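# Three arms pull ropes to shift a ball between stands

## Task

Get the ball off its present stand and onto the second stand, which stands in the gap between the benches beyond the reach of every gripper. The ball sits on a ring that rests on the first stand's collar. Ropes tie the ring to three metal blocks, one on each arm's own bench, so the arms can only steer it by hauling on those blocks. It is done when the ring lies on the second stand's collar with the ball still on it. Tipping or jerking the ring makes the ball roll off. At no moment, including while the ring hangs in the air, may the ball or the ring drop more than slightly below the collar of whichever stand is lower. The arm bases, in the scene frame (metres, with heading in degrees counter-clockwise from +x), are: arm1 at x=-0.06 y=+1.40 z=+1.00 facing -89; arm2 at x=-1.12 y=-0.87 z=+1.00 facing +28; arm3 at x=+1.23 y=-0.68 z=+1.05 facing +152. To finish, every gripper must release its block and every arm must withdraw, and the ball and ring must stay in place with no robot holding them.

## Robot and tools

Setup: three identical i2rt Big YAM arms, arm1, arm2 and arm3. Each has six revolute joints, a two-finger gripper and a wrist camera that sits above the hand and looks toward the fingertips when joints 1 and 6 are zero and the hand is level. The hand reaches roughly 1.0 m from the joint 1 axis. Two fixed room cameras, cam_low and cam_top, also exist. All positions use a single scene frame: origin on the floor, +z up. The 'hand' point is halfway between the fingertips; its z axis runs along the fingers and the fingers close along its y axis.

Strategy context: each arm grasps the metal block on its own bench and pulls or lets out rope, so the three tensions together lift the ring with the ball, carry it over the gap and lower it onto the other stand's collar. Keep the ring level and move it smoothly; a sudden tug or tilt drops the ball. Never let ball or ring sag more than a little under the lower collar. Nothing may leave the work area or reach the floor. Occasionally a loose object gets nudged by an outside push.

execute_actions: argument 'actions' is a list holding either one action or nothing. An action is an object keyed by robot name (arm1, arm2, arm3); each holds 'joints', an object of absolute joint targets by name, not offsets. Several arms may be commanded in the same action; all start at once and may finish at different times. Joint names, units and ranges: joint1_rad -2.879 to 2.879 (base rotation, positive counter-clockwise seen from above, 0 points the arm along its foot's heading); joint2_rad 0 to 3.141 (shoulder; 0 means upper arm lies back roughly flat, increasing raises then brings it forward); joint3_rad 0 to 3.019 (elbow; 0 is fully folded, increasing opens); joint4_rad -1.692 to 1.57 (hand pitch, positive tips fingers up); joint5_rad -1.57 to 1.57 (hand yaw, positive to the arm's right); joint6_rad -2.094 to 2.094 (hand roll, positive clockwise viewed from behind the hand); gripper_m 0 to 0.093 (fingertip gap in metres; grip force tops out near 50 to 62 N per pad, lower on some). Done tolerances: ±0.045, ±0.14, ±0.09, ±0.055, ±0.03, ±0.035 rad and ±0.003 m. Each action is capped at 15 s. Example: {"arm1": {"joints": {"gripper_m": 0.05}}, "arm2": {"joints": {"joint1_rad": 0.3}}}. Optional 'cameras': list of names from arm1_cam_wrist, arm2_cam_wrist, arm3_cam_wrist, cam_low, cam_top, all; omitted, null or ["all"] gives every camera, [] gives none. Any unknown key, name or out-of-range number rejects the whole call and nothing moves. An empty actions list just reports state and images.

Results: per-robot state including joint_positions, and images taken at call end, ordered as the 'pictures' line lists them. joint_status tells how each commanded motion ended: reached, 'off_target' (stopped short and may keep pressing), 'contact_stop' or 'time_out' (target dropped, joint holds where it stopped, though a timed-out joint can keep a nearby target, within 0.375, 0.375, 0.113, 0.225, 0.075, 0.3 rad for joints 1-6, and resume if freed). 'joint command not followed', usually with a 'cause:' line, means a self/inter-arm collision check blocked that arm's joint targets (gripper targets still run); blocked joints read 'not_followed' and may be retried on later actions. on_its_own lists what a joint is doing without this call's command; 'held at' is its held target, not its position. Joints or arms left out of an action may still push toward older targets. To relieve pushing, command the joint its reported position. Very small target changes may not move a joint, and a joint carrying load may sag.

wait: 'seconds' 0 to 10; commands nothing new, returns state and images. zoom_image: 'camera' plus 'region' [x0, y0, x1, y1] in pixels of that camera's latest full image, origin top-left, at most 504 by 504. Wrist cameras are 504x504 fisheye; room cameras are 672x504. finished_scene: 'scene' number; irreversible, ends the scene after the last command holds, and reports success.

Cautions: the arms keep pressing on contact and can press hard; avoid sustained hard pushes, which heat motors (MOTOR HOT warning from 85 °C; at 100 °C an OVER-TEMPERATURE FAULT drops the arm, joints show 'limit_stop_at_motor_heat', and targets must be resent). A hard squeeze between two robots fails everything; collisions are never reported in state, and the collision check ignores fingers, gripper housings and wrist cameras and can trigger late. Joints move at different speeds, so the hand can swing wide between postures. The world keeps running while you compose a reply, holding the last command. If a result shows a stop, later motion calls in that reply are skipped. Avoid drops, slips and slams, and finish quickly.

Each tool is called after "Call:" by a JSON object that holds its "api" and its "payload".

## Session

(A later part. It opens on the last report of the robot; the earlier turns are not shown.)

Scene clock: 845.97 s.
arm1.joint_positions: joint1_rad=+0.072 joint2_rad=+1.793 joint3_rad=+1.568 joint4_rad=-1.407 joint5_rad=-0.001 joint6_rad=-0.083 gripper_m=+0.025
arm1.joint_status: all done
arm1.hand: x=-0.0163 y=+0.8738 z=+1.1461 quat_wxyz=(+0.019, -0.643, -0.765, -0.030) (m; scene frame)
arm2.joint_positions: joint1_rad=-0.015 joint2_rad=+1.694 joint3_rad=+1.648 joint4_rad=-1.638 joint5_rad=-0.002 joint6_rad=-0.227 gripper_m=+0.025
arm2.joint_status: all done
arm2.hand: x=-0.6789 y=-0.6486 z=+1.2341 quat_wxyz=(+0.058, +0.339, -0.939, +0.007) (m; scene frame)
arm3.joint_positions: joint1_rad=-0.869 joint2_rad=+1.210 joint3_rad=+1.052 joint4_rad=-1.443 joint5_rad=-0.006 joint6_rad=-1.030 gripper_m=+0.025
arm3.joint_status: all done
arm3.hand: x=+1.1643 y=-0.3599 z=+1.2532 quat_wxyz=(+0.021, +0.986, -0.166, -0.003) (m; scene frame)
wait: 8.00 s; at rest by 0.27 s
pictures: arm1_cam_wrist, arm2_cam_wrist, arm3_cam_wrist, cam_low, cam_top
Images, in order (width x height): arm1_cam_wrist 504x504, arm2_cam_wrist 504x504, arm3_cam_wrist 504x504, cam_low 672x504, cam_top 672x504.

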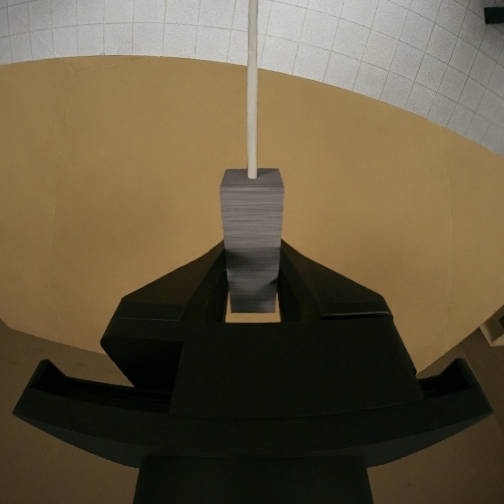

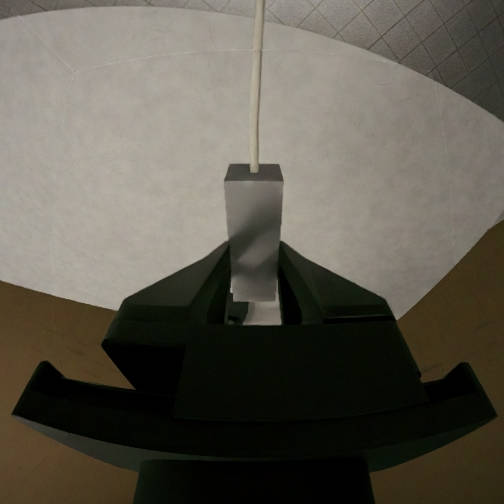

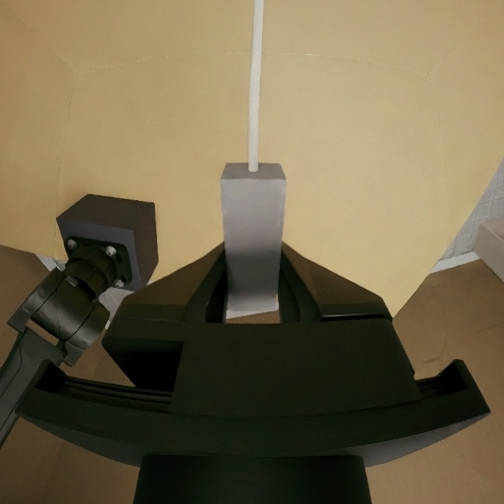

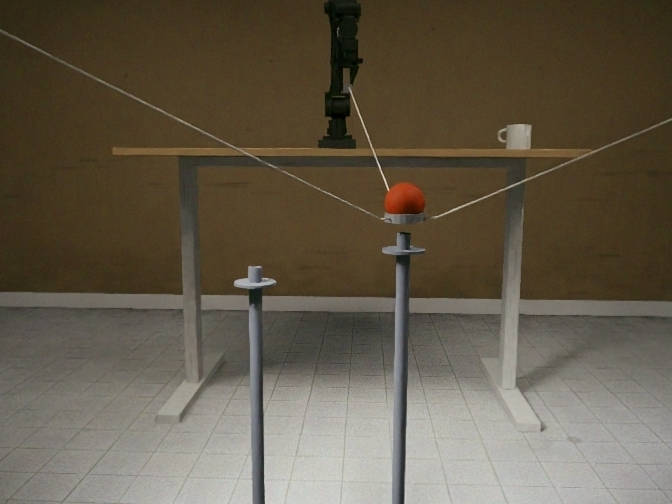

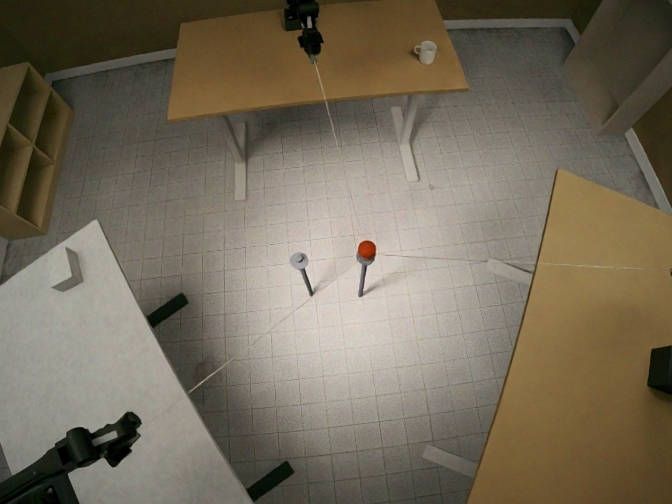

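Call:
{"api": "execute_actions", "payload": {"actions": [{"arm1": {"joints": {"joint1_rad": -0.042, "joint2_rad": 1.712, "joint3_rad": 1.538, "joint6_rad": -0.209}}, "arm2": {"joints": {"joint1_rad": 0.066, "joint2_rad": 1.533, "joint3_rad": 1.461, "joint4_rad": -1.573, "joint6_rad": -0.116}}, "arm3": {"joints": {"joint1_rad": -0.720, "joint2_rad": 1.292, "joint3_rad": 1.148, "joint6_rad": -0.860}}}], "cameras": ["cam_low"]}}

Call:
{"api": "zoom_image", "payload": {"camera": "cam_low", "region": [310, 150, 450, 290]}}

Scene clock: 925.37 s.
arm1.joint_positions: joint1_rad=-0.050 joint2_rad=+1.755 joint3_rad=+1.536 joint4_rad=-1.407 joint5_rad=-0.001 joint6_rad=-0.200 gripper_m=+0.025
arm1.joint_status: all done
arm1.hand: x=-0.0805 y=+0.8837 z=+1.1531 quat_wxyz=(+0.014, -0.646, -0.763, -0.030) (m; scene frame)
arm2.joint_positions: joint1_rad=+0.073 joint2_rad=+1.536 joint3_rad=+1.474 joint4_rad=-1.564 joint5_rad=-0.002 joint6_rad=-0.123 gripper_m=+0.025
arm2.joint_status: all done
arm2.hand: x=-0.7385 y=-0.6350 z=+1.2406 quat_wxyz=(+0.028, +0.332, -0.943, +0.006) (m; scene frame)
arm3.joint_positions: joint1_rad=-0.708 joint2_rad=+1.305 joint3_rad=+1.100 joint4_rad=-1.445 joint5_rad=-0.007 joint6_rad=-0.868 gripper_m=+0.025
arm3.joint_status: all done
arm3.hand: x=+1.1069 y=-0.3554 z=+1.2419 quat_wxyz=(+0.042, +0.985, -0.166, +0.011) (m; scene frame)
pictures: cam_low
Images, in order (width x height): cam_low 672x504.

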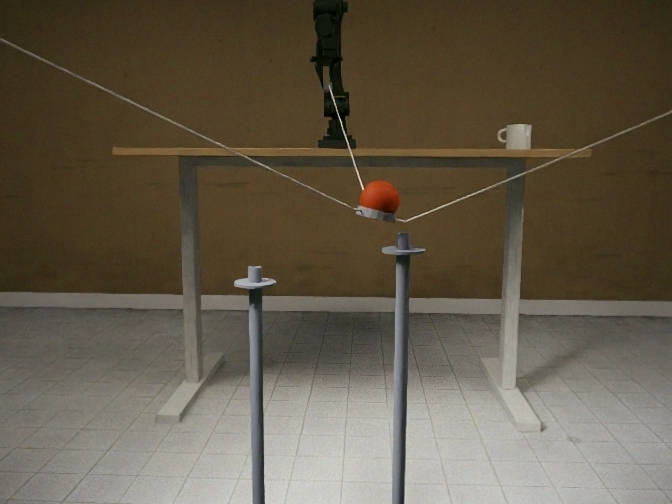

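Region (310, 150, 450, 290) of cam_low's 672x504 image, scaled by 3.600, with more detail than that image has.

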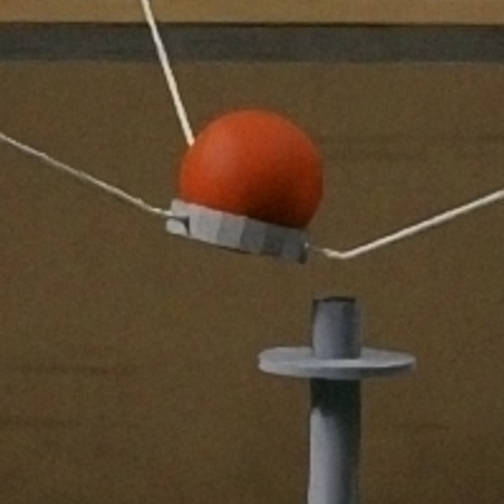

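Call:
{"api": "execute_actions", "payload": {"actions": [], "cameras": ["cam_low", "cam_top"]}}

Call:
{"api": "zoom_image", "payload": {"camera": "cam_low", "region": [310, 150, 450, 290]}}

Scene clock: 977.20 s.
arm1.joint_positions: joint1_rad=-0.050 joint2_rad=+1.755 joint3_rad=+1.536 joint4_rad=-1.407 joint5_rad=-0.001 joint6_rad=-0.200 gripper_m=+0.025
arm1.joint_status: all done
arm1.hand: x=-0.0805 y=+0.8837 z=+1.1531 quat_wxyz=(+0.014, -0.646, -0.763, -0.030) (m; scene frame)
arm2.joint_positions: joint1_rad=+0.073 joint2_rad=+1.536 joint3_rad=+1.474 joint4_rad=-1.564 joint5_rad=-0.002 joint6_rad=-0.122 gripper_m=+0.025
arm2.joint_status: all done
arm2.hand: x=-0.7385 y=-0.6350 z=+1.2406 quat_wxyz=(+0.028, +0.332, -0.943, +0.006) (m; scene frame)
arm3.joint_positions: joint1_rad=-0.708 joint2_rad=+1.305 joint3_rad=+1.100 joint4_rad=-1.445 joint5_rad=-0.007 joint6_rad=-0.868 gripper_m=+0.025
arm3.joint_status: all done
arm3.hand: x=+1.1069 y=-0.3554 z=+1.2419 quat_wxyz=(+0.042, +0.985, -0.166, +0.011) (m; scene frame)
pictures: cam_low, cam_top
Images, in order (width x height): cam_low 672x504, cam_top 672x504.

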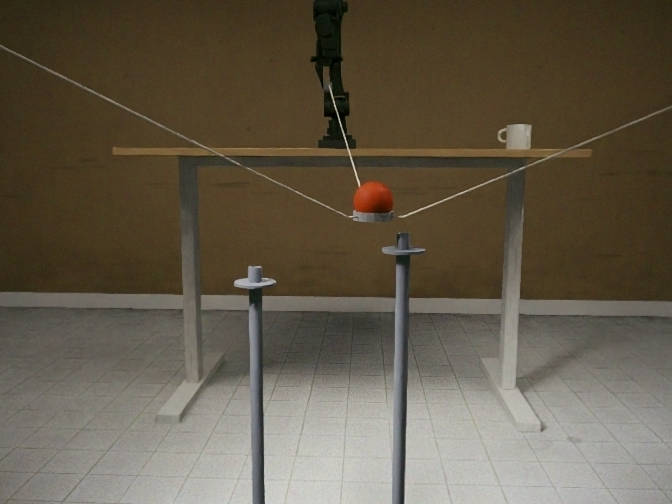

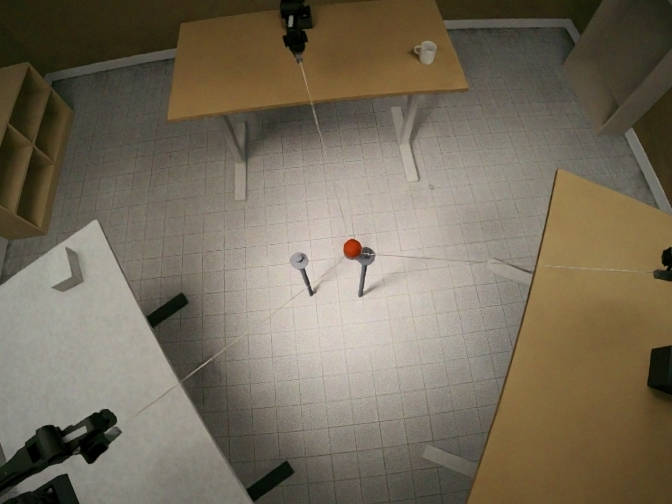

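Region (310, 150, 450, 290) of cam_low's 672x504 image, scaled by 3.600, with more detail than that image has.

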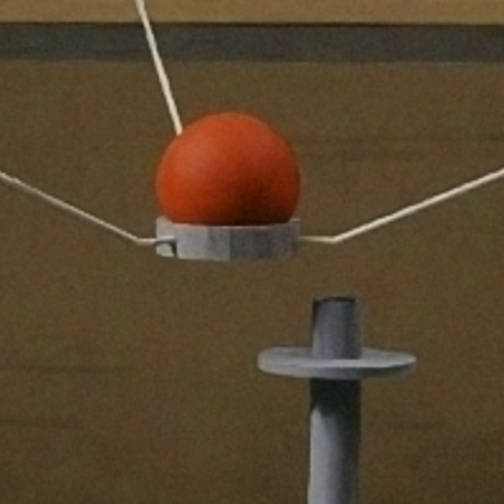

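Settled and level. Next step.

Call:
{"api": "execute_actions", "payload": {"actions": [{"arm1": {"joints": {"joint1_rad": -0.196, "joint3_rad": 1.501, "joint4_rad": -1.367, "joint6_rad": -0.366}}, "arm2": {"joints": {"joint1_rad": 0.196, "joint2_rad": 1.374, "joint3_rad": 1.239, "joint4_rad": -1.520, "joint6_rad": 0.017}}, "arm3": {"joints": {"joint1_rad": -0.544, "joint2_rad": 1.424, "joint3_rad": 1.255, "joint4_rad": -1.410, "joint6_rad": -0.682}}}], "cameras": ["cam_low"]}}

Call:
{"api": "zoom_image", "payload": {"camera": "cam_low", "region": [230, 130, 430, 330]}}

Scene clock: 991.37 s.
arm1.joint_positions: joint1_rad=-0.203 joint2_rad=+1.752 joint3_rad=+1.498 joint4_rad=-1.365 joint5_rad=-0.001 joint6_rad=-0.357 gripper_m=+0.025
arm1.joint_status: all done
arm1.hand: x=-0.1583 y=+0.8951 z=+1.1393 quat_wxyz=(+0.008, -0.644, -0.764, -0.030) (m; scene frame)
arm2.joint_positions: joint1_rad=+0.201 joint2_rad=+1.375 joint3_rad=+1.253 joint4_rad=-1.507 joint5_rad=-0.002 joint6_rad=+0.010 gripper_m=+0.025
arm2.joint_status: all done
arm2.hand: x=-0.8218 y=-0.6297 z=+1.2215 quat_wxyz=(+0.030, +0.330, -0.944, +0.010) (m; scene frame)
arm3.joint_positions: joint1_rad=-0.528 joint2_rad=+1.441 joint3_rad=+1.215 joint4_rad=-1.405 joint5_rad=-0.006 joint6_rad=-0.691 gripper_m=+0.025
arm3.joint_status: all done
arm3.hand: x=+1.0230 y=-0.3355 z=+1.2358 quat_wxyz=(+0.030, +0.986, -0.165, +0.011) (m; scene frame)
pictures: cam_low
Images, in order (width x height): cam_low 672x504.

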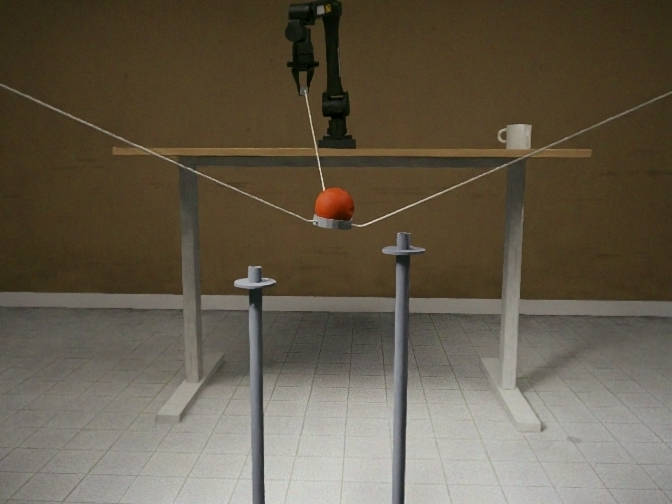

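Region (230, 130, 430, 330) of cam_low's 672x504 image, scaled by 2.520, with more detail than that image has.

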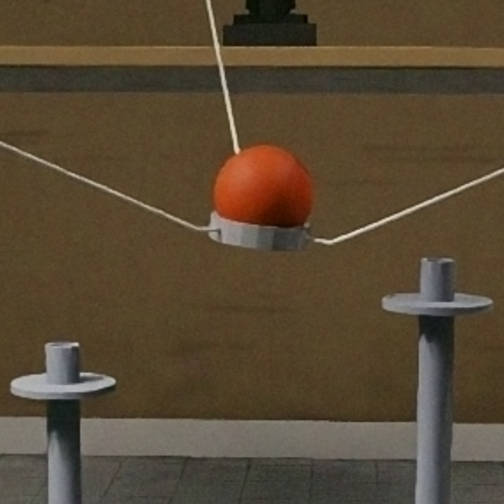

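Call:
{"api": "execute_actions", "payload": {"actions": [], "cameras": ["cam_low", "cam_top"]}}

Call:
{"api": "zoom_image", "payload": {"camera": "cam_low", "region": [230, 130, 430, 330]}}

Scene clock: 1031.33 s.
arm1.joint_positions: joint1_rad=-0.203 joint2_rad=+1.752 joint3_rad=+1.498 joint4_rad=-1.365 joint5_rad=-0.001 joint6_rad=-0.357 gripper_m=+0.025
arm1.joint_status: all done
arm1.hand: x=-0.1583 y=+0.8951 z=+1.1393 quat_wxyz=(+0.008, -0.644, -0.764, -0.030) (m; scene frame)
arm2.joint_positions: joint1_rad=+0.201 joint2_rad=+1.375 joint3_rad=+1.253 joint4_rad=-1.507 joint5_rad=-0.002 joint6_rad=+0.010 gripper_m=+0.025
arm2.joint_status: all done
arm2.hand: x=-0.8218 y=-0.6297 z=+1.2215 quat_wxyz=(+0.030, +0.330, -0.944, +0.010) (m; scene frame)
arm3.joint_positions: joint1_rad=-0.528 joint2_rad=+1.441 joint3_rad=+1.215 joint4_rad=-1.405 joint5_rad=-0.006 joint6_rad=-0.690 gripper_m=+0.025
arm3.joint_status: all done
arm3.hand: x=+1.0230 y=-0.3355 z=+1.2358 quat_wxyz=(+0.030, +0.986, -0.165, +0.011) (m; scene frame)
pictures: cam_low, cam_top
Images, in order (width x height): cam_low 672x504, cam_top 672x504.

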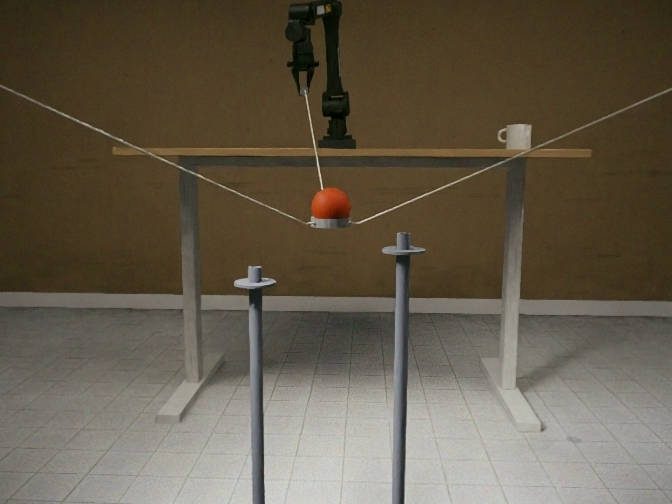

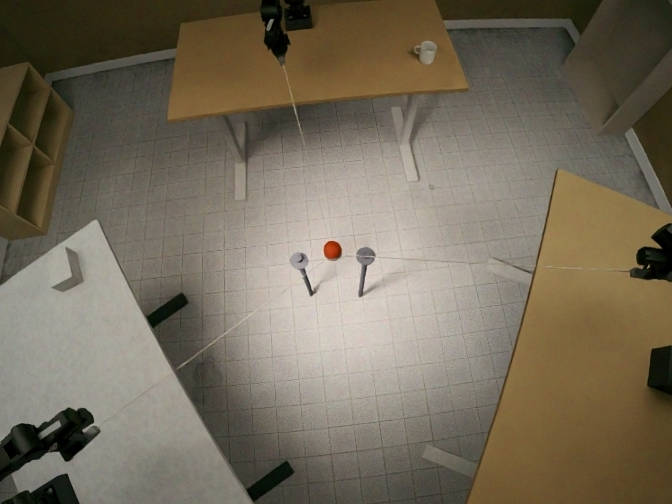

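Region (230, 130, 430, 330) of cam_low's 672x504 image, scaled by 2.520, with more detail than that image has.

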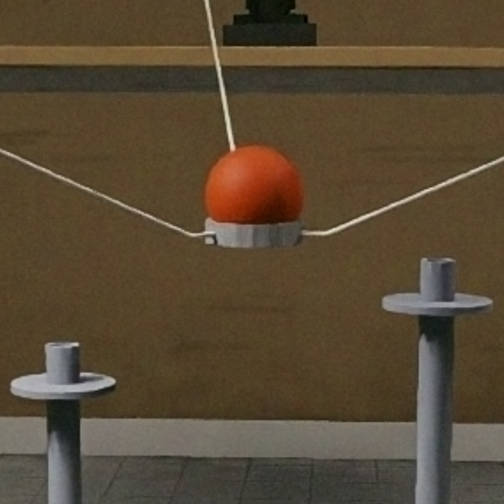

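Call:
{"api": "execute_actions", "payload": {"actions": [{"arm1": {"joints": {"joint1_rad": -0.356, "joint2_rad": 1.797, "joint4_rad": -1.325, "joint6_rad": -0.526}}, "arm2": {"joints": {"joint1_rad": 0.384, "joint2_rad": 1.254, "joint3_rad": 1.054, "joint4_rad": -1.463, "joint6_rad": 0.202}}, "arm3": {"joints": {"joint1_rad": -0.403, "joint2_rad": 1.583, "joint3_rad": 1.367, "joint4_rad": -1.360, "joint6_rad": -0.541}}}], "cameras": ["cam_low"]}}

Call:
{"api": "zoom_image", "payload": {"camera": "cam_low", "region": [200, 130, 400, 330]}}

Scene clock: 1043.10 s.
arm1.joint_positions: joint1_rad=-0.360 joint2_rad=+1.819 joint3_rad=+1.496 joint4_rad=-1.323 joint5_rad=-0.003 joint6_rad=-0.516 gripper_m=+0.025
arm1.joint_status: all done
arm1.hand: x=-0.2389 y=+0.9074 z=+1.1033 quat_wxyz=(+0.009, -0.643, -0.764, -0.044) (m; scene frame)
arm2.joint_positions: joint1_rad=+0.388 joint2_rad=+1.260 joint3_rad=+1.064 joint4_rad=-1.450 joint5_rad=+0.000 joint6_rad=+0.195 gripper_m=+0.025
arm2.joint_status: all done
arm2.hand: x=-0.9053 y=-0.6196 z=+1.1910 quat_wxyz=(+0.034, +0.331, -0.943, +0.020) (m; scene frame)
arm3.joint_positions: joint1_rad=-0.386 joint2_rad=+1.606 joint3_rad=+1.331 joint4_rad=-1.353 joint5_rad=-0.005 joint6_rad=-0.549 gripper_m=+0.025
arm3.joint_status: all done
arm3.hand: x=+0.9394 y=-0.3230 z=+1.2103 quat_wxyz=(+0.026, +0.986, -0.165, +0.014) (m; scene frame)
pictures: cam_low
Images, in order (width x height): cam_low 672x504.

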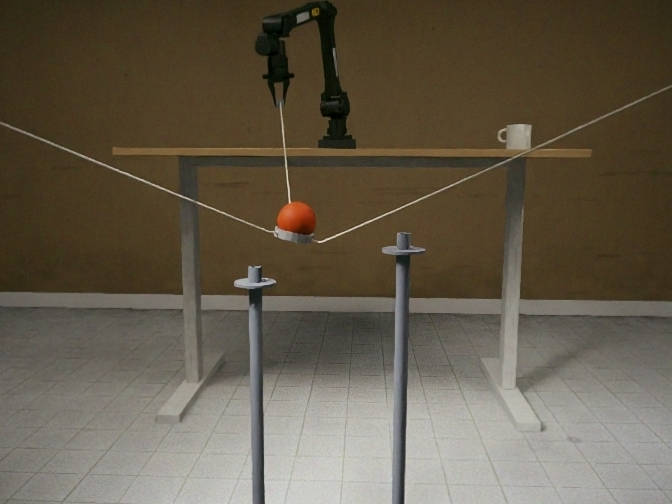

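Region (200, 130, 400, 330) of cam_low's 672x504 image, scaled by 2.520, with more detail than that image has.

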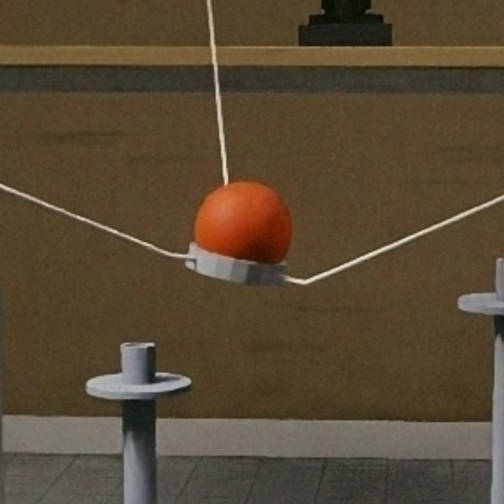

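Call:
{"api": "wait", "payload": {"seconds": 10}}

Call:
{"api": "wait", "payload": {"seconds": 10}}

Call:
{"api": "zoom_image", "payload": {"camera": "cam_low", "region": [220, 180, 340, 300]}}

Call:
{"api": "zoom_image", "payload": {"camera": "cam_top", "region": [270, 220, 340, 290]}}

Scene clock: 1062.27 s.
arm1.joint_positions: joint1_rad=-0.360 joint2_rad=+1.819 joint3_rad=+1.496 joint4_rad=-1.323 joint5_rad=-0.003 joint6_rad=-0.516 gripper_m=+0.025
arm1.joint_status: all done
arm1.hand: x=-0.2389 y=+0.9074 z=+1.1033 quat_wxyz=(+0.009, -0.643, -0.764, -0.044) (m; scene frame)
arm2.joint_positions: joint1_rad=+0.388 joint2_rad=+1.260 joint3_rad=+1.064 joint4_rad=-1.450 joint5_rad=+0.000 joint6_rad=+0.195 gripper_m=+0.025
arm2.joint_status: all done
arm2.hand: x=-0.9053 y=-0.6196 z=+1.1910 quat_wxyz=(+0.034, +0.331, -0.943, +0.020) (m; scene frame)
arm3.joint_positions: joint1_rad=-0.386 joint2_rad=+1.606 joint3_rad=+1.331 joint4_rad=-1.353 joint5_rad=-0.005 joint6_rad=-0.549 gripper_m=+0.025
arm3.joint_status: all done
arm3.hand: x=+0.9394 y=-0.3230 z=+1.2103 quat_wxyz=(+0.026, +0.986, -0.165, +0.014) (m; scene frame)
wait: 10.00 s; at rest from the start
pictures: arm1_cam_wrist, arm2_cam_wrist, arm3_cam_wrist, cam_low, cam_top
Images, in order (width x height): arm1_cam_wrist 504x504, arm2_cam_wrist 504x504, arm3_cam_wrist 504x504, cam_low 672x504, cam_top 672x504.

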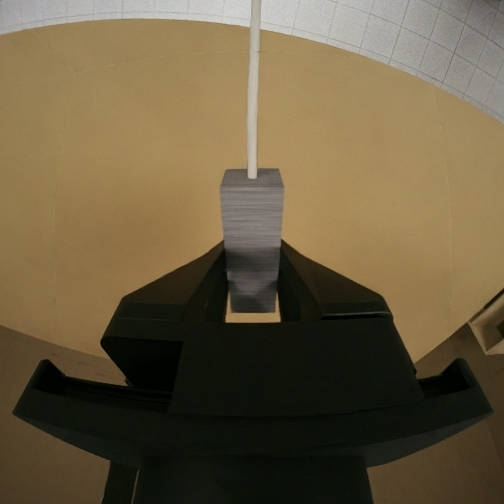

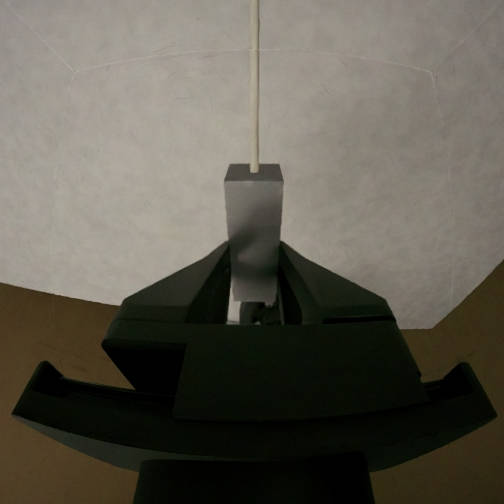

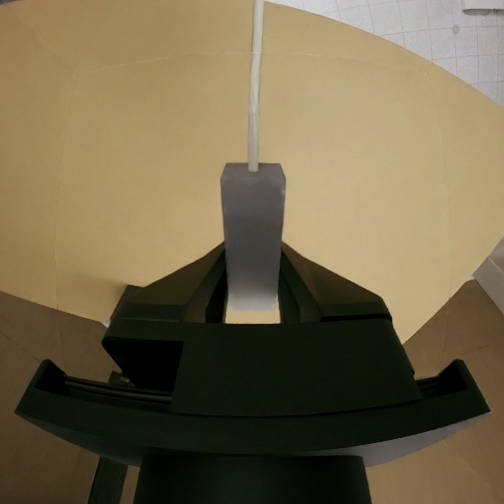

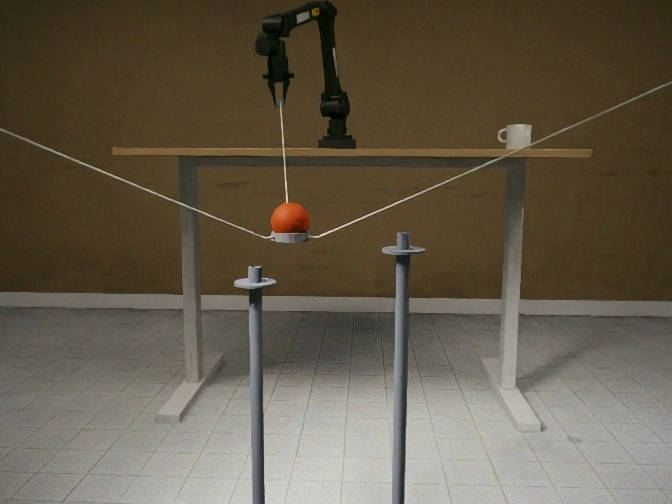

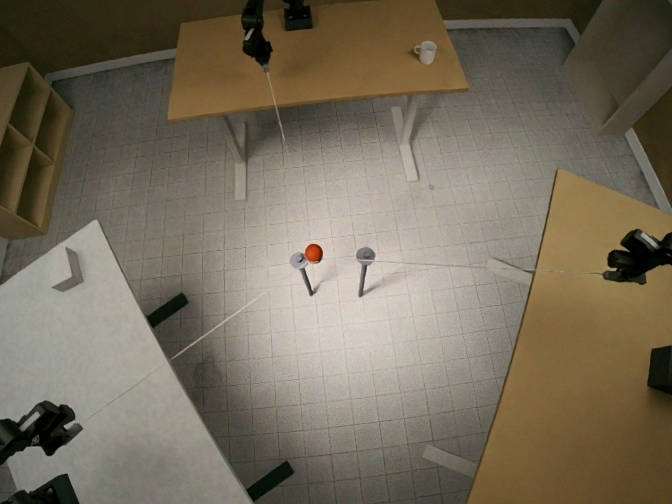

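Scene clock: 1072.27 s.
arm1.joint_positions: joint1_rad=-0.360 joint2_rad=+1.819 joint3_rad=+1.496 joint4_rad=-1.323 joint5_rad=-0.003 joint6_rad=-0.516 gripper_m=+0.025
arm1.joint_status: all done
arm1.hand: x=-0.2389 y=+0.9074 z=+1.1033 quat_wxyz=(+0.009, -0.643, -0.764, -0.044) (m; scene frame)
arm2.joint_positions: joint1_rad=+0.388 joint2_rad=+1.260 joint3_rad=+1.064 joint4_rad=-1.450 joint5_rad=+0.000 joint6_rad=+0.195 gripper_m=+0.025
arm2.joint_status: all done
arm2.hand: x=-0.9053 y=-0.6196 z=+1.1910 quat_wxyz=(+0.034, +0.331, -0.943, +0.020) (m; scene frame)
arm3.joint_positions: joint1_rad=-0.386 joint2_rad=+1.606 joint3_rad=+1.331 joint4_rad=-1.353 joint5_rad=-0.005 joint6_rad=-0.549 gripper_m=+0.025
arm3.joint_status: all done
arm3.hand: x=+0.9394 y=-0.3230 z=+1.2103 quat_wxyz=(+0.026, +0.986, -0.165, +0.014) (m; scene frame)
wait: 10.00 s; at rest by 0.27 s
pictures: arm1_cam_wrist, arm2_cam_wrist, arm3_cam_wrist, cam_low, cam_top
Images, in order (width x height): arm1_cam_wrist 504x504, arm2_cam_wrist 504x504, arm3_cam_wrist 504x504, cam_low 672x504, cam_top 672x504.

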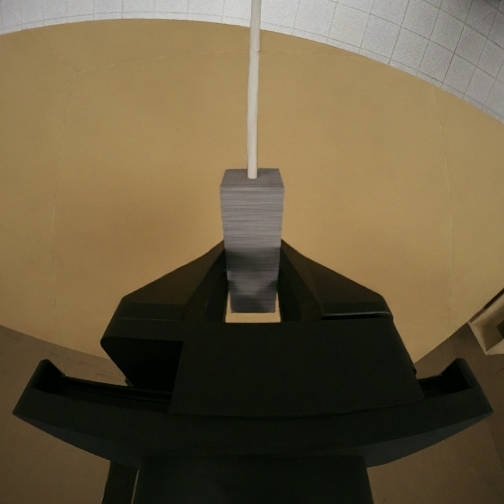

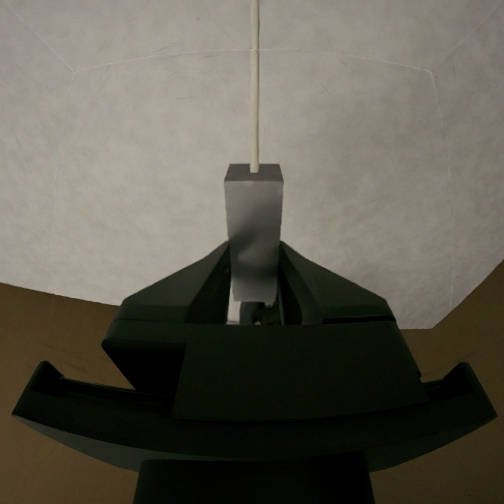

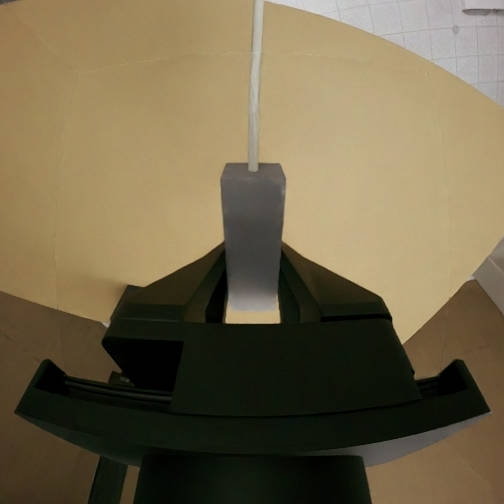

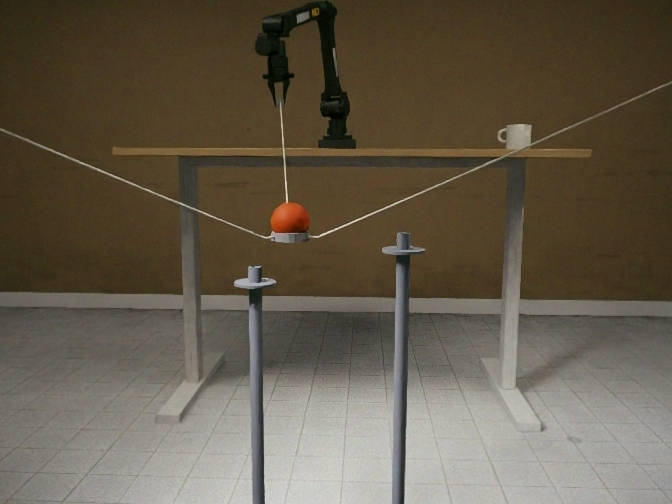

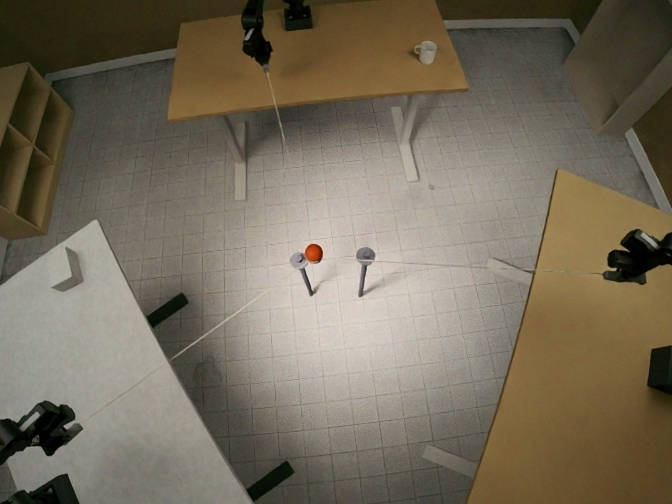

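Region (220, 180, 340, 300) of cam_low's 672x504 image, scaled by 4.200, with more detail than that image has.

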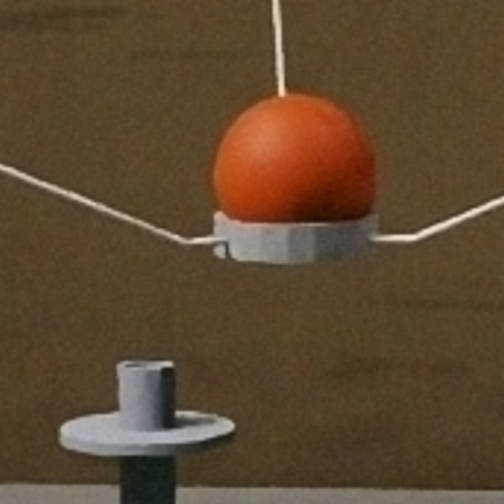

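Region (270, 220, 340, 290) of cam_top's 672x504 image, scaled by 7.200, with more detail than that image has.

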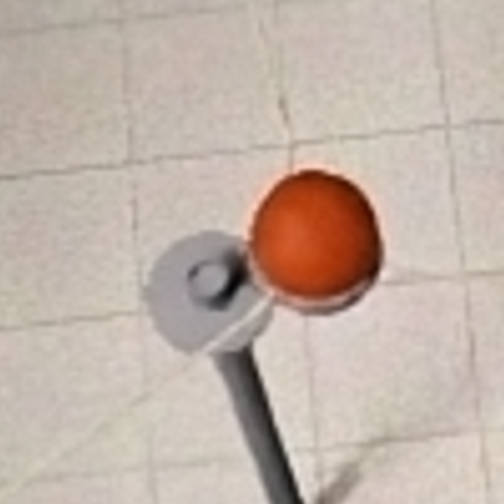

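Call:
{"api": "execute_actions", "payload": {"actions": [{"arm1": {"joints": {"joint1_rad": -0.508, "joint2_rad": 1.861, "joint4_rad": -1.242, "joint6_rad": -0.669}}, "arm2": {"joints": {"joint1_rad": 0.622, "joint2_rad": 1.189, "joint3_rad": 0.921, "joint4_rad": -1.392, "joint6_rad": 0.440}}, "arm3": {"joints": {"joint1_rad": -0.303, "joint2_rad": 1.767, "joint3_rad": 1.519, "joint4_rad": -1.331, "joint6_rad": -0.434}}}], "cameras": ["cam_low"]}}

Call:
{"api": "zoom_image", "payload": {"camera": "cam_low", "region": [200, 190, 320, 310]}}

Scene clock: 1178.87 s.
arm1.joint_positions: joint1_rad=-0.510 joint2_rad=+1.881 joint3_rad=+1.496 joint4_rad=-1.242 joint5_rad=-0.005 joint6_rad=-0.660 gripper_m=+0.025
arm1.joint_status: all done
arm1.hand: x=-0.3181 y=+0.9237 z=+1.0692 quat_wxyz=(+0.001, -0.646, -0.763, -0.036) (m; scene frame)
arm2.joint_positions: joint1_rad=+0.625 joint2_rad=+1.198 joint3_rad=+0.930 joint4_rad=-1.383 joint5_rad=+0.002 joint6_rad=+0.432 gripper_m=+0.025
arm2.joint_status: all done
arm2.hand: x=-0.9832 y=-0.6049 z=+1.1605 quat_wxyz=(+0.030, +0.330, -0.943, +0.029) (m; scene frame)
arm3.joint_positions: joint1_rad=-0.291 joint2_rad=+1.791 joint3_rad=+1.482 joint4_rad=-1.323 joint5_rad=-0.005 joint6_rad=-0.443 gripper_m=+0.025
arm3.joint_status: all done
arm3.hand: x=+0.8620 y=-0.3082 z=+1.1773 quat_wxyz=(+0.025, +0.985, -0.170, +0.018) (m; scene frame)
pictures: cam_low
Images, in order (width x height): cam_low 672x504.

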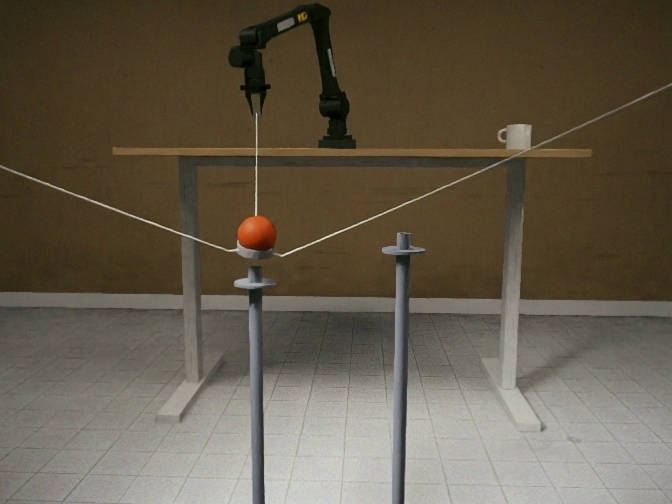

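Region (200, 190, 320, 310) of cam_low's 672x504 image, scaled by 4.200, with more detail than that image has.

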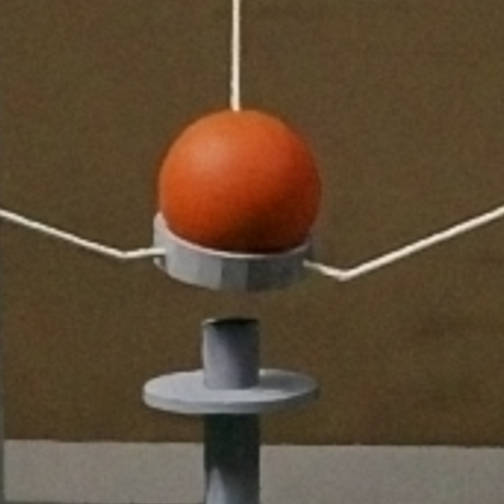

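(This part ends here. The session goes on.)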